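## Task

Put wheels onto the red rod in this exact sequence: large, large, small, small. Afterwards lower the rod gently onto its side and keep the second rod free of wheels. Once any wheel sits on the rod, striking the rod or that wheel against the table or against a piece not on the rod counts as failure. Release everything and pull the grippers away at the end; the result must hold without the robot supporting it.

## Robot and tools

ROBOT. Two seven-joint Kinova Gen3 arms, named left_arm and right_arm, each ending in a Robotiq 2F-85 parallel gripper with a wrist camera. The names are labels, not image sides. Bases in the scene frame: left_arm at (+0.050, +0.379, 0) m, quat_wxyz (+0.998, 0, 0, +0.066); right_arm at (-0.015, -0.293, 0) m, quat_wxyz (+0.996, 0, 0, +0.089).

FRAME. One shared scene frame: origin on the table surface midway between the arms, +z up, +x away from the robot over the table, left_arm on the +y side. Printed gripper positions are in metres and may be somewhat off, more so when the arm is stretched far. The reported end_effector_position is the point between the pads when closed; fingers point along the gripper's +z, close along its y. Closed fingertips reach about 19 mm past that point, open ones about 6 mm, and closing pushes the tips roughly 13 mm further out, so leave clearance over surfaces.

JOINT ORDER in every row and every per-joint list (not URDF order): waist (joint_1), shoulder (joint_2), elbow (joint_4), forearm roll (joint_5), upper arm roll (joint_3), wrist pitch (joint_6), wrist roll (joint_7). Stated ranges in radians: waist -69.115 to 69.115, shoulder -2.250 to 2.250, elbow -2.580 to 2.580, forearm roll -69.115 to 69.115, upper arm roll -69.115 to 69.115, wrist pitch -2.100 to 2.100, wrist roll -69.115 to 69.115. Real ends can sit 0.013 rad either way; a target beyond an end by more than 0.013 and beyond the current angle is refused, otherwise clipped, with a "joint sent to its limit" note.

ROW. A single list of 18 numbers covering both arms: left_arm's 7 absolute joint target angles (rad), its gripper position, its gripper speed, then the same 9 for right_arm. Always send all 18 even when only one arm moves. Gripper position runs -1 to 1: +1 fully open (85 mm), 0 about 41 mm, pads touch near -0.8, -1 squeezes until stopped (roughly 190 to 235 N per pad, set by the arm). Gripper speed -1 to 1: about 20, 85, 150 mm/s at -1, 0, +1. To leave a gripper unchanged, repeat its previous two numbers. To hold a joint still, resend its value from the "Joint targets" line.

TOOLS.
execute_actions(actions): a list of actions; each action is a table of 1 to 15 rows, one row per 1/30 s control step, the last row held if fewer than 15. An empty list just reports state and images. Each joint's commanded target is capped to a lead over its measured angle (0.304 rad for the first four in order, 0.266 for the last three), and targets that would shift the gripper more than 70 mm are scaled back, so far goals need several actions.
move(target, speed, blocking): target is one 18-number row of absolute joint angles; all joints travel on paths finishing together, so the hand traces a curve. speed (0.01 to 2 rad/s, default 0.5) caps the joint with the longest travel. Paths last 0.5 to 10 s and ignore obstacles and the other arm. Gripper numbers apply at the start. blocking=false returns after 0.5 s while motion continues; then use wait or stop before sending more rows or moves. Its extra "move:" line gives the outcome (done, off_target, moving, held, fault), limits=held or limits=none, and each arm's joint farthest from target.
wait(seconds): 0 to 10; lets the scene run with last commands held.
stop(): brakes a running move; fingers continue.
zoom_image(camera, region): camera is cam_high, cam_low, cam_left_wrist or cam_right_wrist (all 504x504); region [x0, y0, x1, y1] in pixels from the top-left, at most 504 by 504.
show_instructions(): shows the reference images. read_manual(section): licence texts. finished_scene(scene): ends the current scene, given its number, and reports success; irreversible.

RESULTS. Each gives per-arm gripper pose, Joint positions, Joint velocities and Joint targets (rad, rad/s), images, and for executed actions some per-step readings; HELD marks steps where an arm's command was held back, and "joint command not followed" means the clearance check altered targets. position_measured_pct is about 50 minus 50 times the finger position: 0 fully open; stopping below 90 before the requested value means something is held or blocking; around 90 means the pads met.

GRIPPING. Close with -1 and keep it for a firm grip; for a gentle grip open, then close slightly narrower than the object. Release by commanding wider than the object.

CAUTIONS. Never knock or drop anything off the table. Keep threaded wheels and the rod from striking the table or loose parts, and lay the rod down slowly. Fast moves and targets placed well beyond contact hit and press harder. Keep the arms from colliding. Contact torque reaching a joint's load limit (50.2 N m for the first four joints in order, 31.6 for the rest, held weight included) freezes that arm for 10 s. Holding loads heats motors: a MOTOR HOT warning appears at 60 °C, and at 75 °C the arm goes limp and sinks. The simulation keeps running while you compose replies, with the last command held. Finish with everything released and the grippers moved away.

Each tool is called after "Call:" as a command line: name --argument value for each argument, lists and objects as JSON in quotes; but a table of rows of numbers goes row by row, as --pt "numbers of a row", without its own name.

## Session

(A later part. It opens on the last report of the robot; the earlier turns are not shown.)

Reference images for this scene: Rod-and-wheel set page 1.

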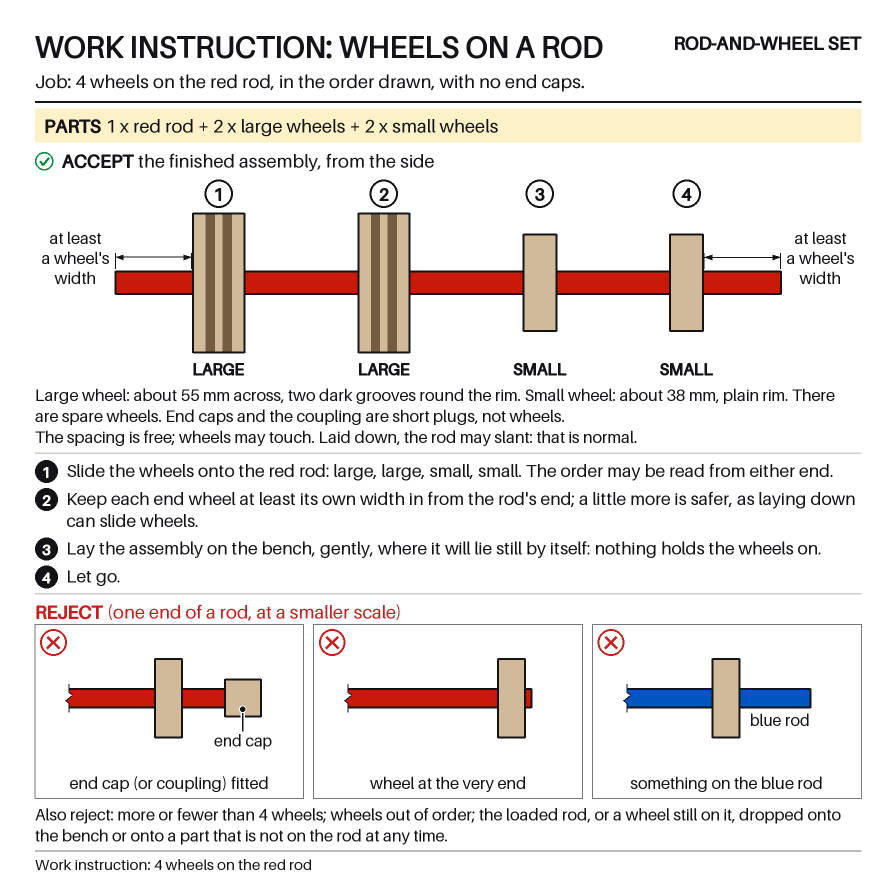

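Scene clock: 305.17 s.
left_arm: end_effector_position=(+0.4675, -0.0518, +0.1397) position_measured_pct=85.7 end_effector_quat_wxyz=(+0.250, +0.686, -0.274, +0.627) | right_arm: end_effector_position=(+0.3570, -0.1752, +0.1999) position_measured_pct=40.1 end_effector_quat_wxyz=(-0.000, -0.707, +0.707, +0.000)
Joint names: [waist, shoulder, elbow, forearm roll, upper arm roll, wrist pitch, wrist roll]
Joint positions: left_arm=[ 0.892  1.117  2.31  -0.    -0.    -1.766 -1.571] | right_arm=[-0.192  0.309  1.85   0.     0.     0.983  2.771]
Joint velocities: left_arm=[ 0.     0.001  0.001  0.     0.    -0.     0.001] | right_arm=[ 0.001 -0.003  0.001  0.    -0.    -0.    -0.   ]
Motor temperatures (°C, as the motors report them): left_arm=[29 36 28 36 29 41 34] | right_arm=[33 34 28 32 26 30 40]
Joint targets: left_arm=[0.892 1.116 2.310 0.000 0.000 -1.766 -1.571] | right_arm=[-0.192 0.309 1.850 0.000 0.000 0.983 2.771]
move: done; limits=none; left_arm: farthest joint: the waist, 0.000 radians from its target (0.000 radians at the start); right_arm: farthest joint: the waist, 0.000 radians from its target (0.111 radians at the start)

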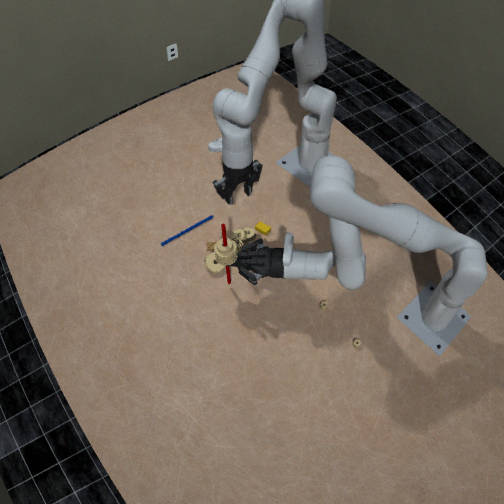

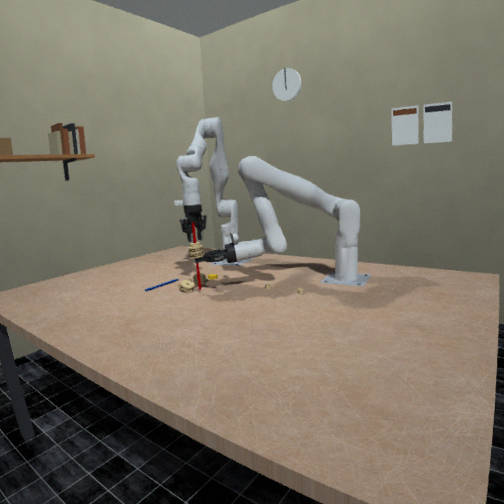

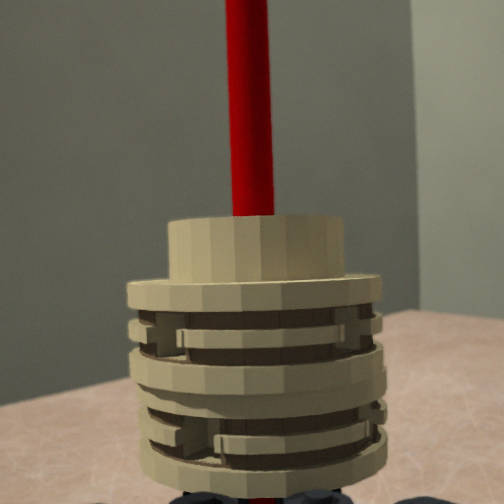

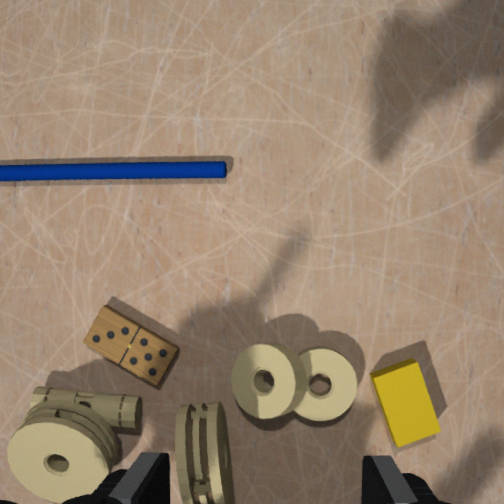

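Call:
move --target '[0.892,1.1165,2.3097,0,0,-1.7662,-1.5708,-1,-0.3,-0.2092,0.5096,2.0991,0,0,0.5329,4.3250,0.2,0.5]' --speed 0.9

Scene clock: 317.80 s.
left_arm: end_effector_position=(+0.4675, -0.0518, +0.1397) position_measured_pct=85.7 end_effector_quat_wxyz=(+0.250, +0.686, -0.274, +0.627) | right_arm: end_effector_position=(+0.3323, -0.1781, +0.0701) position_measured_pct=40.1 end_effector_quat_wxyz=(-0.000, +1.000, +0.000, +0.000)
Joint names: [waist, shoulder, elbow, forearm roll, upper arm roll, wrist pitch, wrist roll]
Joint positions: left_arm=[ 0.892  1.117  2.31  -0.    -0.    -1.766 -1.571] | right_arm=[-0.209  0.509  2.099 -0.    -0.     0.533  4.325]
Joint velocities: left_arm=[-0.001 -0.    -0.     0.001  0.    -0.001  0.   ] | right_arm=[ 0.     0.001  0.    -0.     0.    -0.     0.   ]
Motor temperatures (°C, as the motors report them): left_arm=[29 36 28 36 29 41 34] | right_arm=[33 34 28 32 26 30 40]
Joint targets: left_arm=[0.892 1.116 2.310 0.000 0.000 -1.766 -1.571] | right_arm=[-0.209 0.510 2.099 0.000 0.000 0.533 4.325]
move: done; limits=none; left_arm: farthest joint: the waist, 0.000 radians from its target (0.000 radians at the start); right_arm: farthest joint: the waist, 0.000 radians from its target (0.017 radians at the start)

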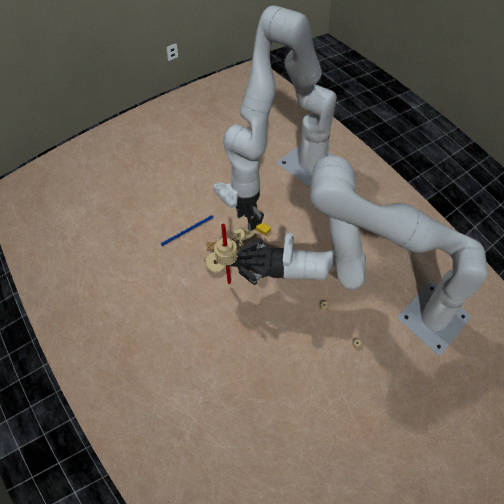

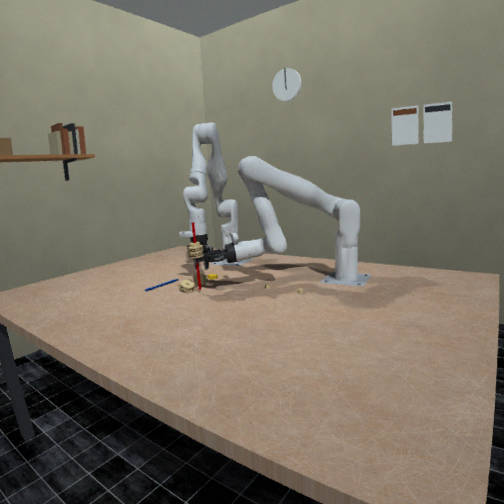

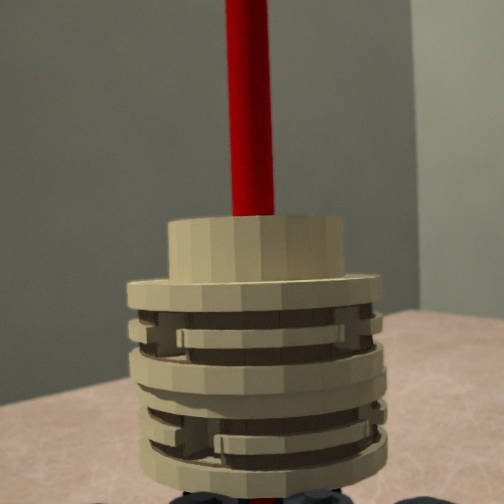

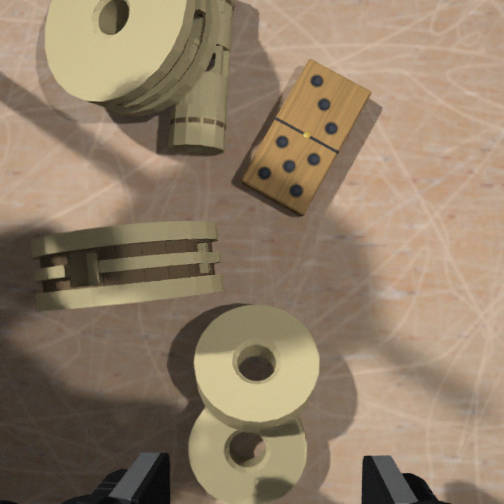

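Call:
move --target '[0.892,1.1165,2.3097,0,0,-1.7662,-1.5708,-1,-0.3,-0.2243,0.5757,2.1039,0,0,0.4620,4.3099,0.2,0.5]' --speed 0.15

Scene clock: 322.73 s.
left_arm: end_effector_position=(+0.4675, -0.0518, +0.1397) position_measured_pct=85.7 end_effector_quat_wxyz=(+0.250, +0.686, -0.274, +0.627) | right_arm: end_effector_position=(+0.3344, -0.1712, +0.0452) position_measured_pct=40.1 end_effector_quat_wxyz=(-0.000, +1.000, +0.000, +0.000)
Joint names: [waist, shoulder, elbow, forearm roll, upper arm roll, wrist pitch, wrist roll]
Joint positions: left_arm=[ 0.892  1.117  2.31  -0.    -0.    -1.766 -1.571] | right_arm=[-0.224  0.575  2.104 -0.    -0.     0.462  4.31 ]
Joint velocities: left_arm=[-0.001 -0.001 -0.     0.002 -0.     0.    -0.   ] | right_arm=[-0.     0.003 -0.001  0.     0.    -0.    -0.   ]
Motor temperatures (°C, as the motors report them): left_arm=[29 36 28 36 29 41 34] | right_arm=[33 34 28 32 26 30 40]
Joint targets: left_arm=[0.892 1.116 2.310 0.000 0.000 -1.766 -1.571] | right_arm=[-0.224 0.576 2.104 0.000 0.000 0.462 4.310]
move: done; limits=none; left_arm: farthest joint: the waist, 0.000 radians from its target (0.000 radians at the start); right_arm: farthest joint: the waist, 0.000 radians from its target (0.015 radians at the start)

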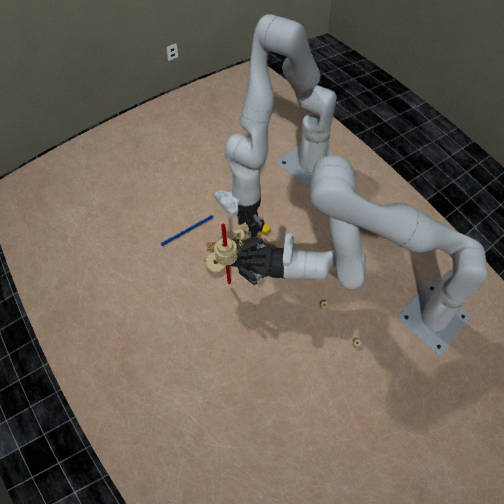

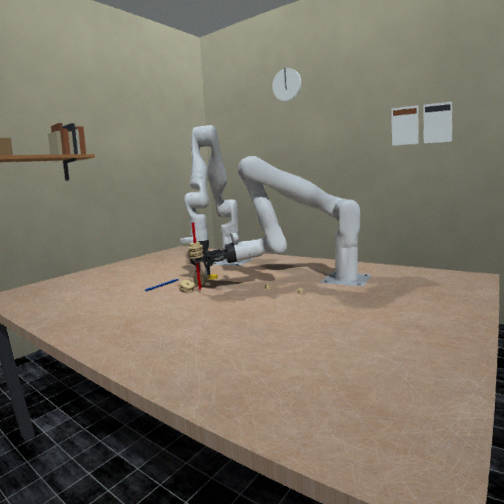

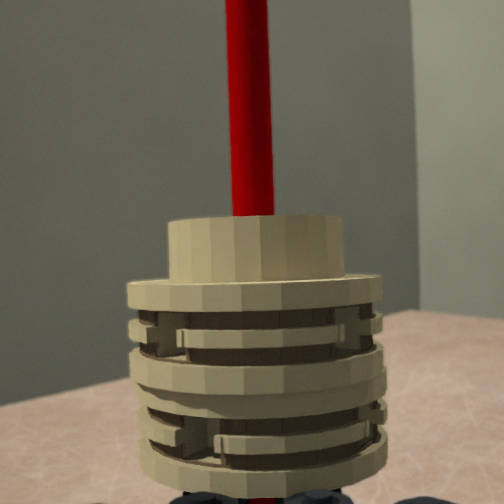

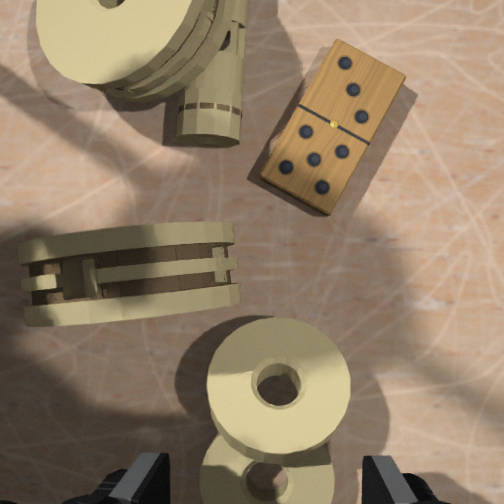

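Call:
move --target '[0.892,1.1165,2.3097,0,0,-1.7662,-1.5708,-1,-0.3,-0.2243,0.6363,2.1165,0,0,0.3888,4.3099,0.2,0.5]' --speed 0.1

Call:
move --target '[0.892,1.1165,2.3097,0,0,-1.7662,-1.5708,-1,-0.3,-0.2243,0.6363,2.1165,0,0,0.3888,4.3099,-1,0.3]' --speed 0.1

Call:
move --target '[0.892,1.1165,2.3097,0,0,-1.7662,-1.5708,-1,-0.3,-0.2243,0.5757,2.1039,0,0,0.4620,4.3099,-1,0.3]' --speed 0.05

Scene clock: 326.87 s.
left_arm: end_effector_position=(+0.4675, -0.0518, +0.1397) position_measured_pct=85.7 end_effector_quat_wxyz=(+0.250, +0.686, -0.274, +0.627) | right_arm: end_effector_position=(+0.3344, -0.1712, +0.0211) position_measured_pct=40.1 end_effector_quat_wxyz=(-0.000, +1.000, +0.000, +0.000)
Joint names: [waist, shoulder, elbow, forearm roll, upper arm roll, wrist pitch, wrist roll]
Joint positions: left_arm=[ 0.892  1.117  2.31  -0.    -0.    -1.766 -1.571] | right_arm=[-0.224  0.636  2.116 -0.    -0.     0.389  4.31 ]
Joint velocities: left_arm=[-0.001 -0.001  0.     0.001 -0.    -0.001 -0.001] | right_arm=[ 0.     0.003  0.001 -0.    -0.    -0.    -0.   ]
Motor temperatures (°C, as the motors report them): left_arm=[29 36 28 36 29 41 34] | right_arm=[33 34 28 32 26 30 40]
Joint targets: left_arm=[0.892 1.116 2.310 0.000 0.000 -1.766 -1.571] | right_arm=[-0.224 0.636 2.117 0.000 0.000 0.389 4.310]
move: done; limits=none; left_arm: farthest joint: the waist, 0.000 radians from its target (0.000 radians at the start); right_arm: farthest joint: the waist, 0.000 radians from its target (0.000 radians at the start)

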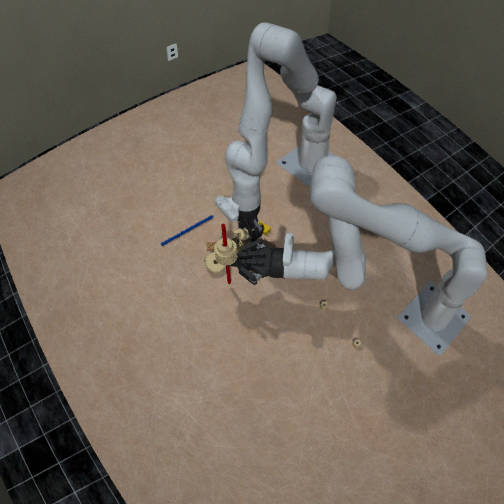

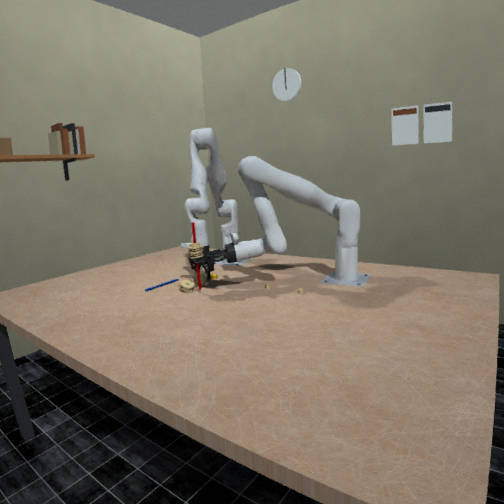

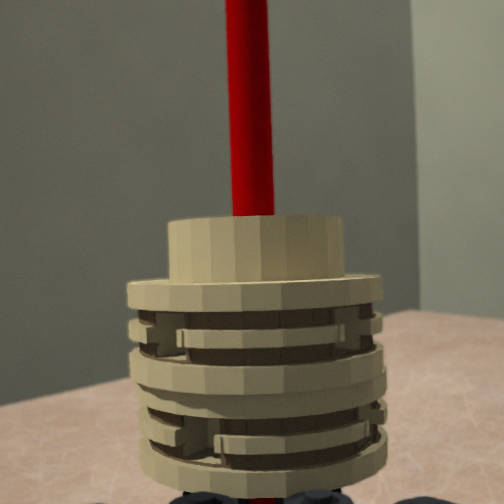

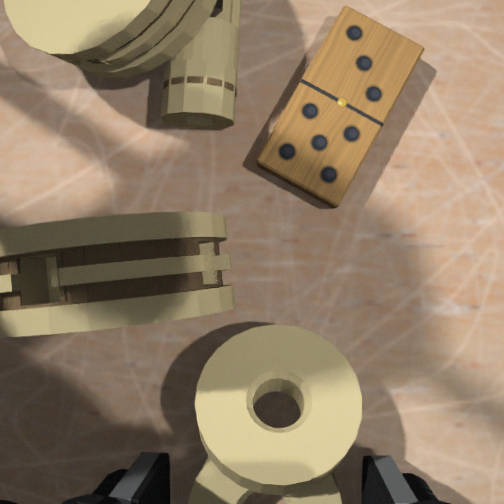

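Scene clock: 327.57 s.
left_arm: end_effector_position=(+0.4675, -0.0518, +0.1397) position_measured_pct=85.7 end_effector_quat_wxyz=(+0.250, +0.686, -0.274, +0.627) | right_arm: end_effector_position=(+0.3344, -0.1712, +0.0219) position_measured_pct=56.7 end_effector_quat_wxyz=(-0.000, +1.000, +0.000, +0.000)
Joint names: [waist, shoulder, elbow, forearm roll, upper arm roll, wrist pitch, wrist roll]
Joint positions: left_arm=[ 0.892  1.117  2.31  -0.    -0.    -1.766 -1.571] | right_arm=[-0.224  0.634  2.117 -0.     0.     0.39   4.31 ]
Joint velocities: left_arm=[-0.001  0.001  0.     0.    -0.    -0.001  0.   ] | right_arm=[ 0.    -0.    -0.001  0.    -0.     0.    -0.   ]
Motor temperatures (°C, as the motors report them): left_arm=[29 36 28 36 29 41 34] | right_arm=[33 34 28 32 26 30 40]
Joint targets: left_arm=[0.892 1.116 2.310 0.000 0.000 -1.766 -1.571] | right_arm=[-0.224 0.636 2.117 0.000 0.000 0.389 4.310]
move: done; limits=none; left_arm: farthest joint: the waist, 0.000 radians from its target (0.000 radians at the start); right_arm: farthest joint: the shoulder, 0.002 radians from its target (0.000 radians at the start)

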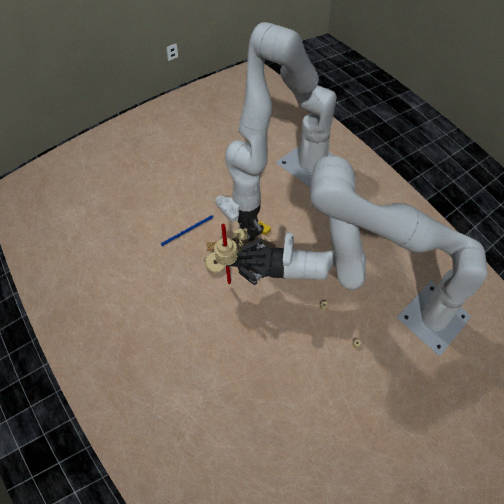

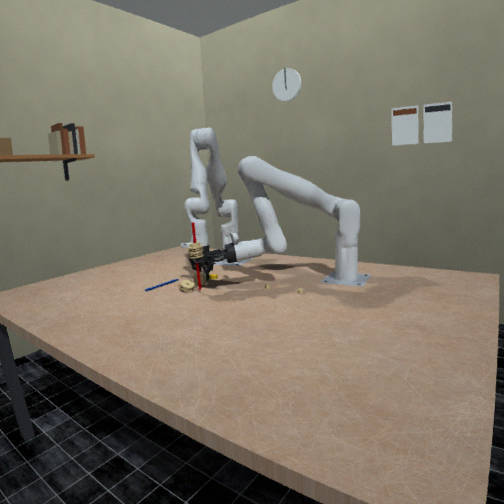

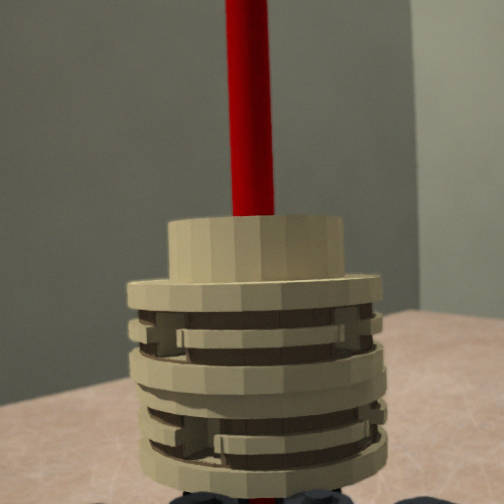

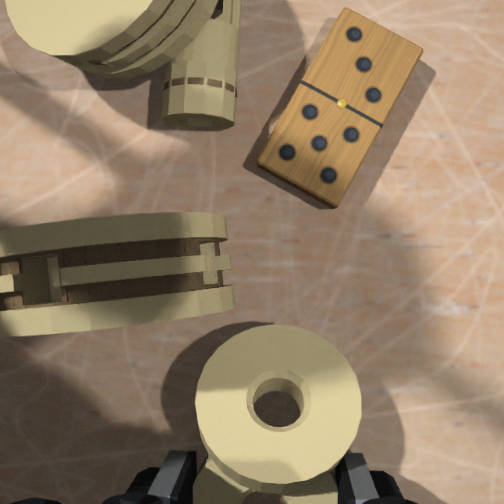

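Scene clock: 329.27 s.
left_arm: end_effector_position=(+0.4675, -0.0518, +0.1397) position_measured_pct=85.7 end_effector_quat_wxyz=(+0.250, +0.686, -0.274, +0.627) | right_arm: end_effector_position=(+0.3343, -0.1712, +0.0450) position_measured_pct=56.7 end_effector_quat_wxyz=(+0.000, +1.000, +0.000, -0.000)
Joint names: [waist, shoulder, elbow, forearm roll, upper arm roll, wrist pitch, wrist roll]
Joint positions: left_arm=[ 0.892  1.117  2.31  -0.    -0.    -1.766 -1.571] | right_arm=[-0.224  0.576  2.104 -0.    -0.     0.462  4.31 ]
Joint velocities: left_arm=[-0.     0.001  0.     0.    -0.     0.     0.   ] | right_arm=[ 0.    -0.002 -0.002 -0.    -0.     0.     0.   ]
Motor temperatures (°C, as the motors report them): left_arm=[29 36 28 36 29 41 34] | right_arm=[33 34 28 32 26 30 40]
Joint targets: left_arm=[0.892 1.116 2.310 0.000 0.000 -1.766 -1.571] | right_arm=[-0.224 0.576 2.104 0.000 0.000 0.462 4.310]
move: done; limits=none; left_arm: farthest joint: the waist, 0.000 radians from its target (0.000 radians at the start); right_arm: farthest joint: the waist, 0.000 radians from its target (0.000 radians at the start)

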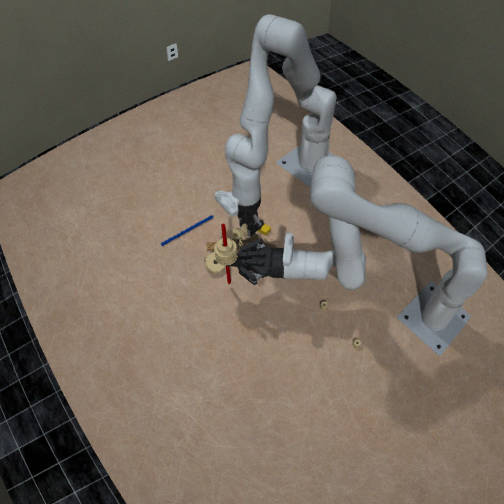

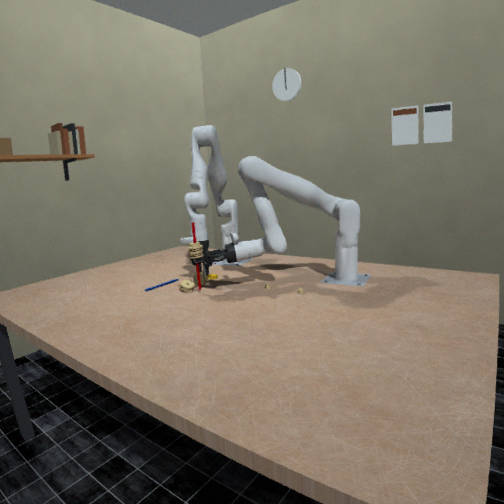

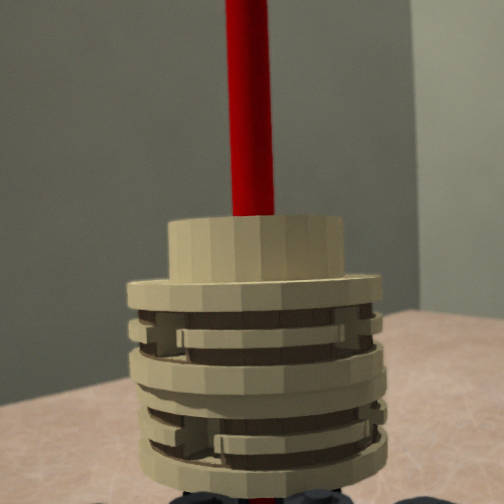

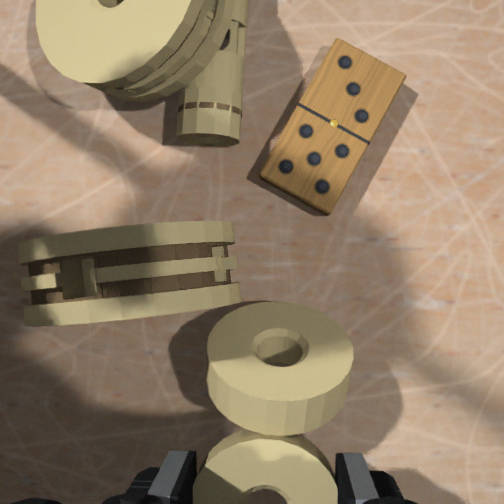

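Call:
move --target '[0.892,1.1165,2.3097,0,0,-1.7662,-1.5708,-1,-0.3,-0.2329,0.5287,2.1190,0,0,0.4939,4.3013,-1,0.3]' --speed 0.04

Scene clock: 334.87 s.
left_arm: end_effector_position=(+0.4675, -0.0518, +0.1397) position_measured_pct=85.7 end_effector_quat_wxyz=(+0.250, +0.686, -0.274, +0.627) | right_arm: end_effector_position=(+0.3260, -0.1714, +0.0600) position_measured_pct=56.7 end_effector_quat_wxyz=(+0.000, +1.000, +0.000, -0.000)
Joint names: [waist, shoulder, elbow, forearm roll, upper arm roll, wrist pitch, wrist roll]
Joint positions: left_arm=[ 0.892  1.117  2.31  -0.    -0.    -1.766 -1.571] | right_arm=[-0.233  0.529  2.119 -0.    -0.     0.494  4.301]
Joint velocities: left_arm=[-0.001 -0.001 -0.     0.    -0.    -0.     0.   ] | right_arm=[-0.    -0.002 -0.    -0.     0.     0.    -0.   ]
Motor temperatures (°C, as the motors report them): left_arm=[29 36 28 36 29 41 34] | right_arm=[33 34 28 32 26 30 40]
Joint targets: left_arm=[0.892 1.116 2.310 0.000 0.000 -1.766 -1.571] | right_arm=[-0.233 0.529 2.119 0.000 0.000 0.494 4.301]
move: done; limits=none; left_arm: farthest joint: the waist, 0.000 radians from its target (0.000 radians at the start); right_arm: farthest joint: the waist, 0.000 radians from its target (0.009 radians at the start)

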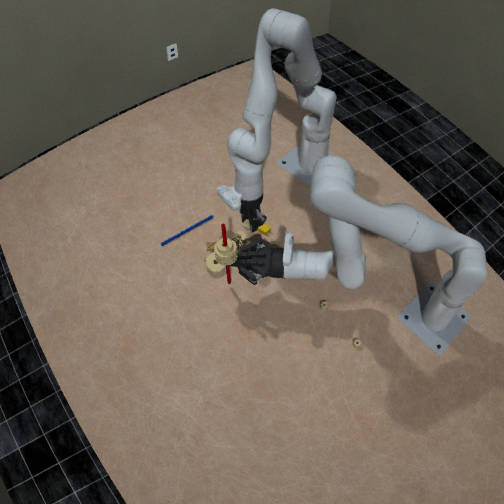

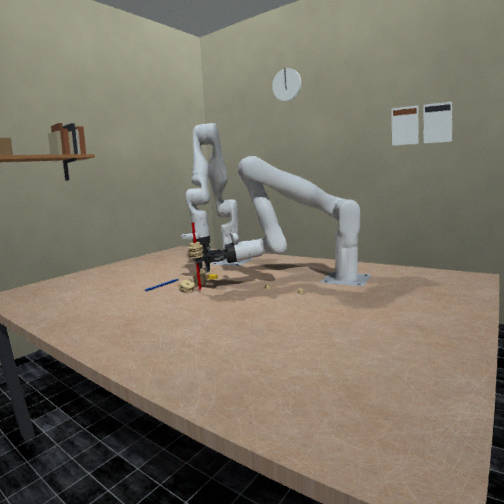

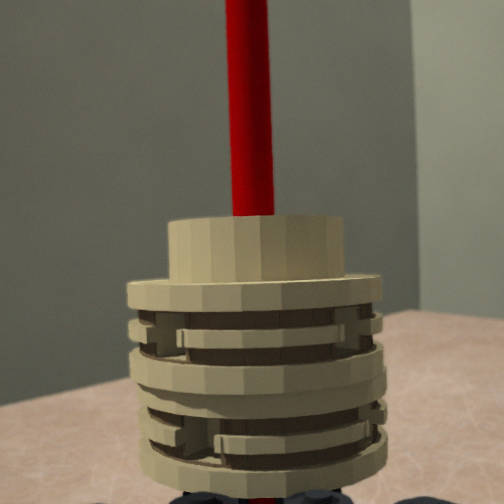

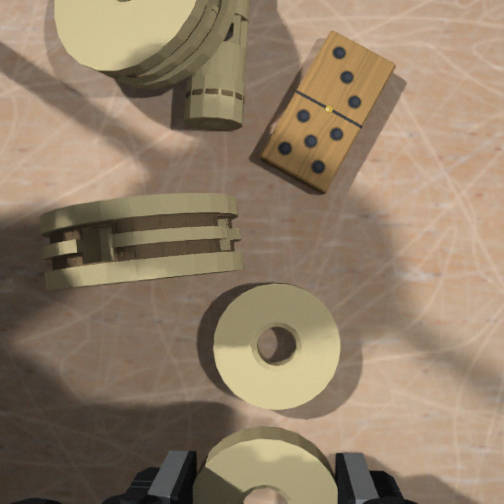

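Call:
move --target '[0.892,1.1165,2.3097,0,0,-1.7662,-1.5708,-1,-0.3,-0.2329,0.1218,1.6124,0,0,1.4074,3.72,-1,0.3]' --speed 0.8

Call:
move --target '[0.892,1.1165,2.3097,0,0,-1.7662,-1.5708,-1,-0.3,-0.3073,0.5759,0.9355,0,0,1.6302,3.4669,-1,0.3]' --speed 0.7

Call:
move --target '[0.892,1.1165,2.3097,0,0,-1.7662,-1.5708,-1,-0.3,-0.3073,0.5750,1.0326,0,0,1.5340,3.4669,-1,0.3]' --speed 0.2

Call:
zoom_image --camera "cam_low" --region '[160,180,230,250]'

Call:
zoom_image --camera "cam_right_wrist" --region '[160,380,380,504]'

Scene clock: 346.27 s.
left_arm: end_effector_position=(+0.4675, -0.0518, +0.1397) position_measured_pct=85.7 end_effector_quat_wxyz=(+0.250, +0.686, -0.274, +0.627) | right_arm: end_effector_position=(+0.3261, -0.1714, +0.3399) position_measured_pct=56.7 end_effector_quat_wxyz=(+0.000, +0.958, -0.286, -0.000)
Joint names: [waist, shoulder, elbow, forearm roll, upper arm roll, wrist pitch, wrist roll]
Joint positions: left_arm=[ 0.892  1.117  2.31  -0.    -0.    -1.766 -1.571] | right_arm=[-0.233  0.122  1.612  0.     0.     1.407  3.72 ]
Joint velocities: left_arm=[ 0.001 -0.    -0.    -0.    -0.    -0.001  0.   ] | right_arm=[-0.    -0.002  0.     0.    -0.     0.    -0.   ]
Motor temperatures (°C, as the motors report them): left_arm=[29 36 28 36 29 41 34] | right_arm=[33 34 28 32 26 30 40]
Joint targets: left_arm=[0.892 1.116 2.310 0.000 0.000 -1.766 -1.571] | right_arm=[-0.233 0.122 1.612 0.000 0.000 1.407 3.720]
move: done; limits=none; left_arm: farthest joint: the waist, 0.000 radians from its target (0.000 radians at the start); right_arm: farthest joint: the waist, 0.000 radians from its target (0.000 radians at the start)

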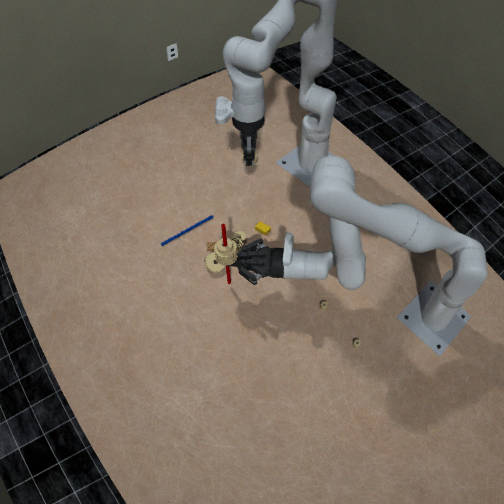

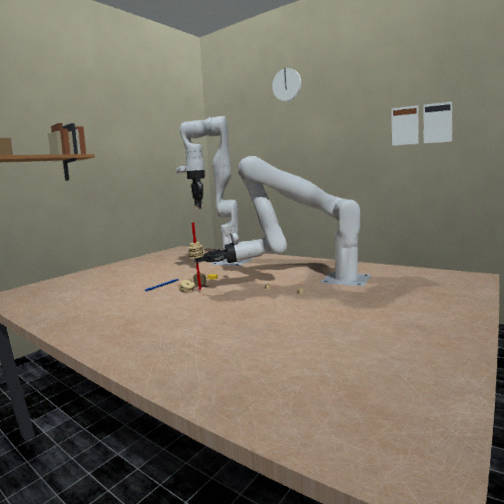

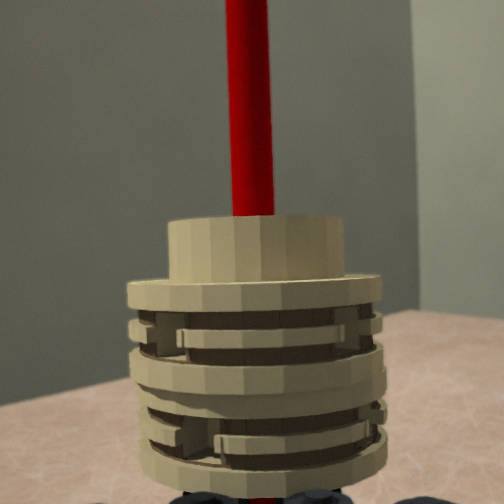

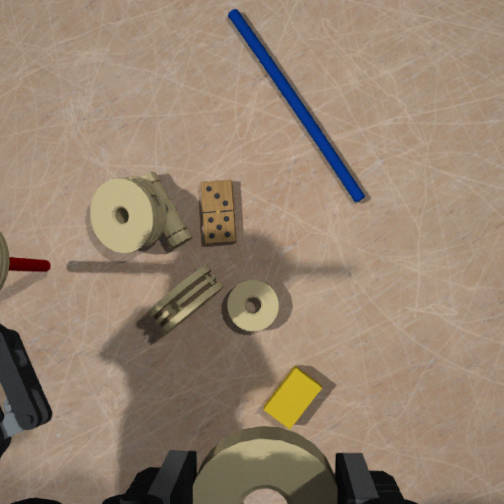

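Scene clock: 347.87 s.
left_arm: end_effector_position=(+0.4675, -0.0518, +0.1397) position_measured_pct=85.7 end_effector_quat_wxyz=(+0.250, +0.686, -0.274, +0.627) | right_arm: end_effector_position=(+0.4767, -0.0615, +0.3452) position_measured_pct=56.7 end_effector_quat_wxyz=(-0.000, +0.929, -0.371, +0.000)
Joint names: [waist, shoulder, elbow, forearm roll, upper arm roll, wrist pitch, wrist roll]
Joint positions: left_arm=[ 0.892  1.117  2.31  -0.    -0.    -1.766 -1.571] | right_arm=[-0.307  0.576  0.936 -0.    -0.     1.63   3.467]
Joint velocities: left_arm=[-0.     0.     0.    -0.001  0.    -0.     0.   ] | right_arm=[ 0.     0.002 -0.001  0.     0.     0.    -0.   ]
Motor temperatures (°C, as the motors report them): left_arm=[29 36 28 36 29 41 34] | right_arm=[33 34 28 32 26 30 40]
Joint targets: left_arm=[0.892 1.116 2.310 0.000 0.000 -1.766 -1.571] | right_arm=[-0.307 0.576 0.935 0.000 0.000 1.630 3.467]
move: done; limits=none; left_arm: farthest joint: the waist, 0.000 radians from its target (0.000 radians at the start); right_arm: farthest joint: the waist, 0.000 radians from its target (0.074 radians at the start)

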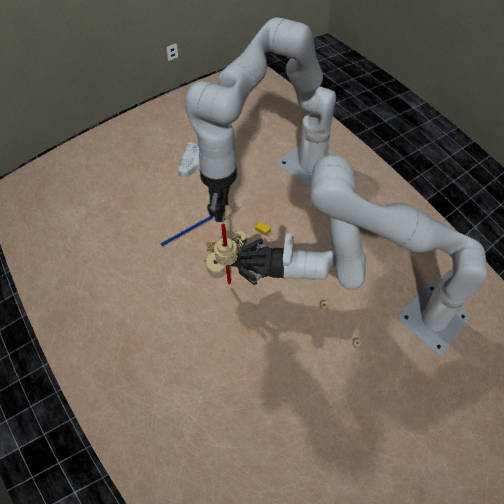

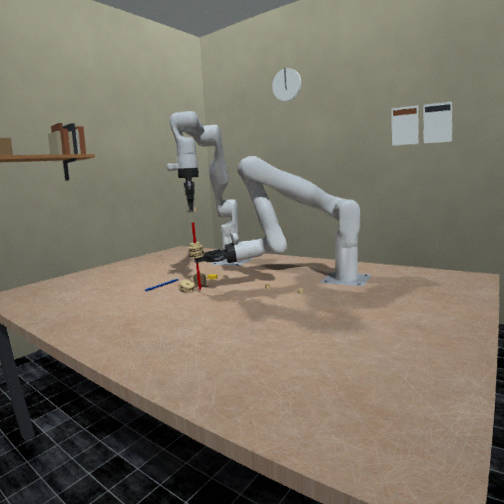

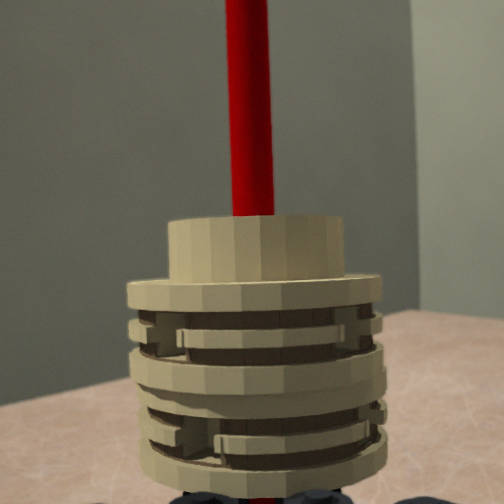

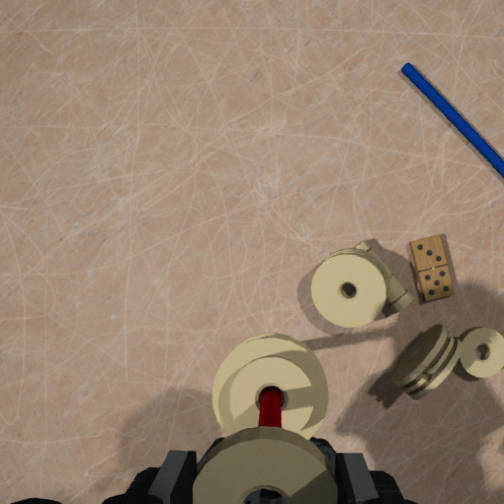

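Scene clock: 348.70 s.
left_arm: end_effector_position=(+0.4675, -0.0518, +0.1397) position_measured_pct=85.7 end_effector_quat_wxyz=(+0.250, +0.686, -0.274, +0.627) | right_arm: end_effector_position=(+0.4767, -0.0615, +0.3150) position_measured_pct=56.7 end_effector_quat_wxyz=(+0.000, +0.929, -0.371, -0.000)
Joint names: [waist, shoulder, elbow, forearm roll, upper arm roll, wrist pitch, wrist roll]
Joint positions: left_arm=[ 0.892  1.117  2.31  -0.    -0.    -1.766 -1.571] | right_arm=[-0.307  0.575  1.033  0.     0.     1.534  3.467]
Joint velocities: left_arm=[-0.    -0.    -0.     0.    -0.    -0.001  0.001] | right_arm=[ 0.    -0.002  0.001 -0.     0.    -0.    -0.   ]
Motor temperatures (°C, as the motors report them): left_arm=[29 36 28 36 29 41 34] | right_arm=[33 34 28 32 26 30 40]
Joint targets: left_arm=[0.892 1.116 2.310 0.000 0.000 -1.766 -1.571] | right_arm=[-0.307 0.575 1.033 0.000 0.000 1.534 3.467]
move: done; limits=none; left_arm: farthest joint: the waist, 0.000 radians from its target (0.000 radians at the start); right_arm: farthest joint: the waist, 0.000 radians from its target (0.000 radians at the start)

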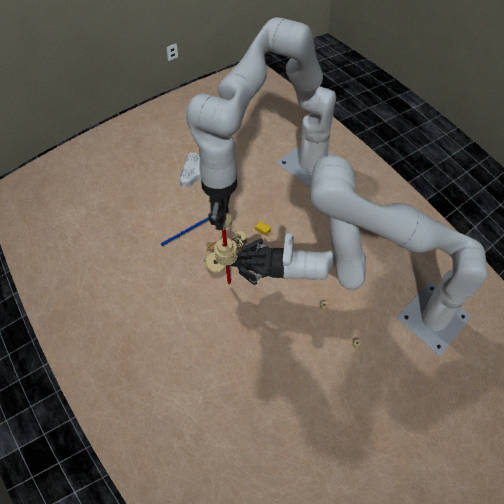

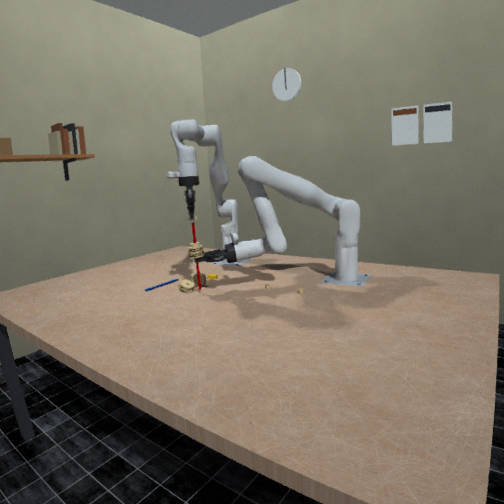

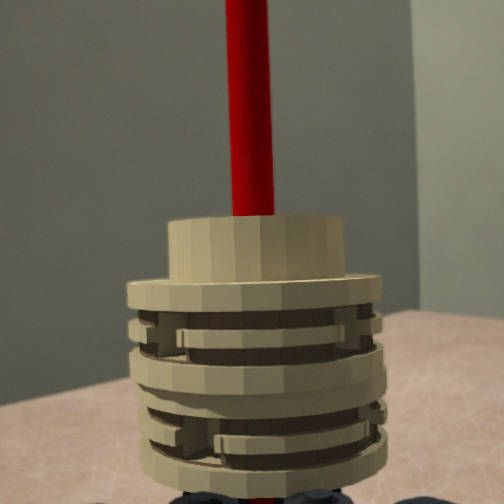

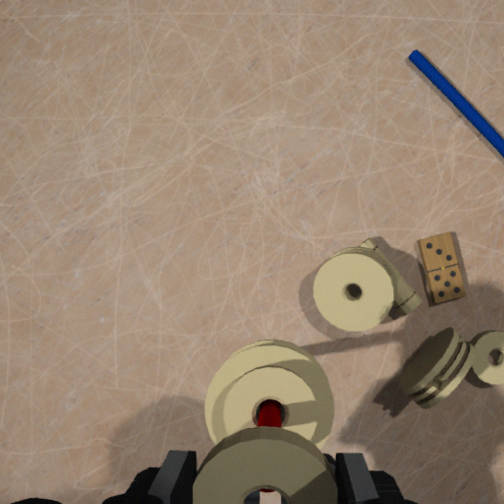

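Region (160, 180, 230, 250) of cam_low's 504x504 image, scaled by 7.200, with more detail than that image has.

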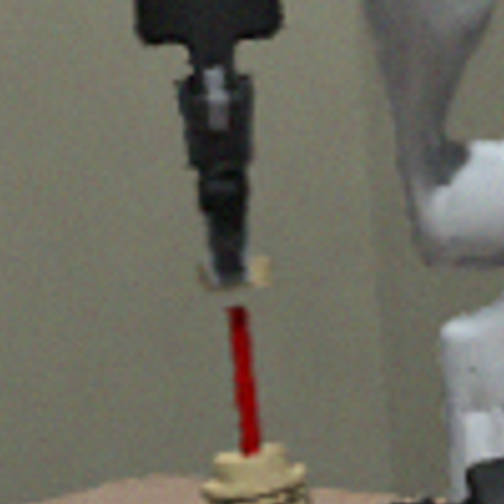

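Region (160, 380, 380, 504) of cam_right_wrist's 504x504 image, scaled by 2.291; it fills the top 284 rows of this view, and the rest is white.

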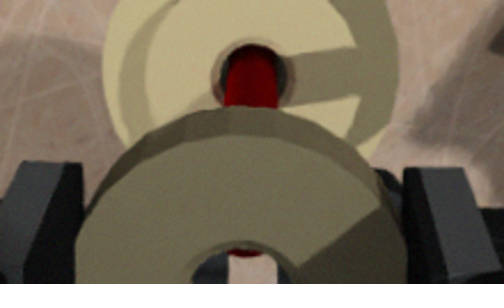

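Call:
move --target '[0.892,1.1165,2.3097,0,0,-1.7662,-1.5708,-1,-0.3,-0.3065,0.5804,1.1029,0,0,1.4582,3.4677,-1,0.3]' --speed 0.03

Call:
zoom_image --camera "cam_low" --region '[160,190,230,260]'

Scene clock: 354.87 s.
left_arm: end_effector_position=(+0.4675, -0.0518, +0.1397) position_measured_pct=85.7 end_effector_quat_wxyz=(+0.250, +0.686, -0.274, +0.627) | right_arm: end_effector_position=(+0.4770, -0.0618, +0.2901) position_measured_pct=56.7 end_effector_quat_wxyz=(-0.000, +0.929, -0.371, +0.000)
Joint names: [waist, shoulder, elbow, forearm roll, upper arm roll, wrist pitch, wrist roll]
Joint positions: left_arm=[ 0.892  1.117  2.31  -0.    -0.    -1.766 -1.571] | right_arm=[-0.307  0.58   1.103  0.    -0.     1.458  3.468]
Joint velocities: left_arm=[-0.    -0.001 -0.     0.     0.     0.001 -0.001] | right_arm=[-0.    -0.     0.002  0.     0.    -0.     0.   ]
Motor temperatures (°C, as the motors report them): left_arm=[29 36 28 36 29 41 34] | right_arm=[33 34 28 32 26 30 40]
Joint targets: left_arm=[0.892 1.116 2.310 0.000 0.000 -1.766 -1.571] | right_arm=[-0.306 0.580 1.103 0.000 0.000 1.458 3.468]
move: done; limits=none; left_arm: farthest joint: the waist, 0.000 radians from its target (0.000 radians at the start); right_arm: farthest joint: the waist, 0.000 radians from its target (0.001 radians at the start)

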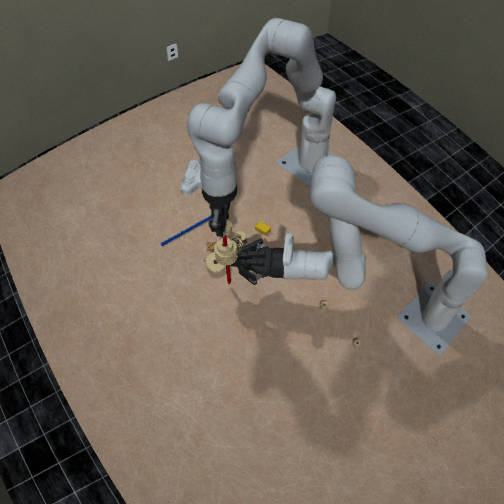

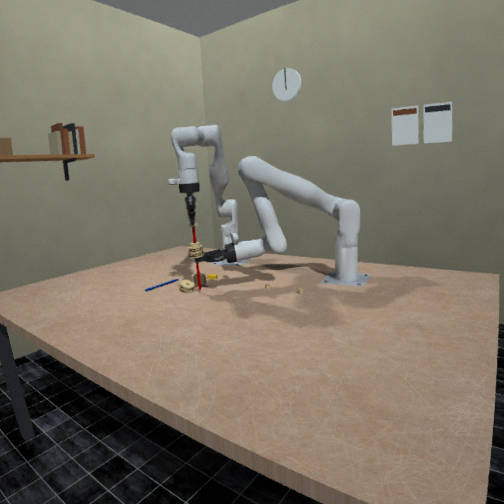

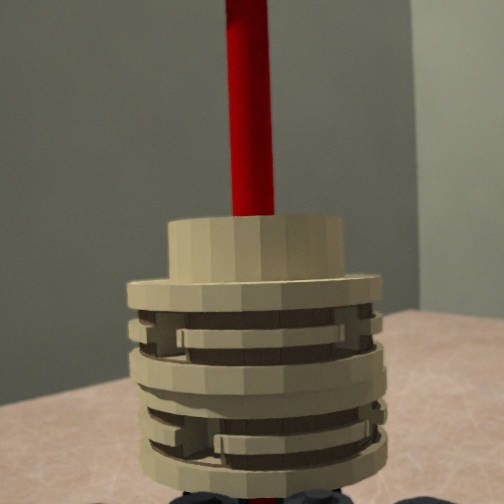

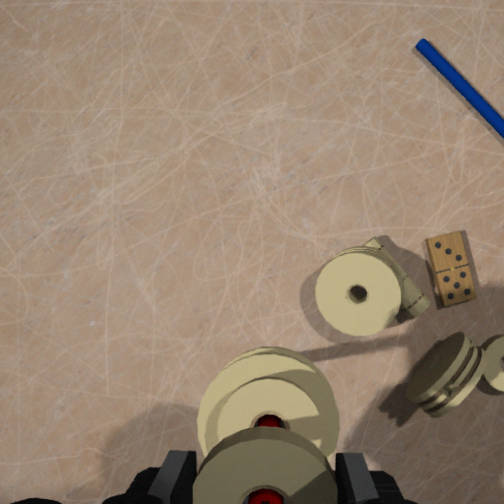

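Region (160, 190, 230, 260) of cam_low's 504x504 image, scaled by 7.200, with more detail than that image has.

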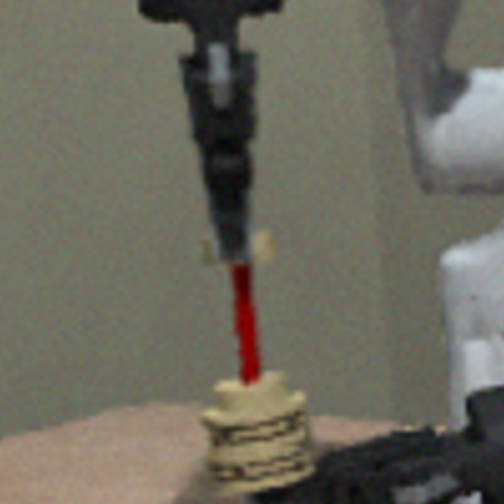

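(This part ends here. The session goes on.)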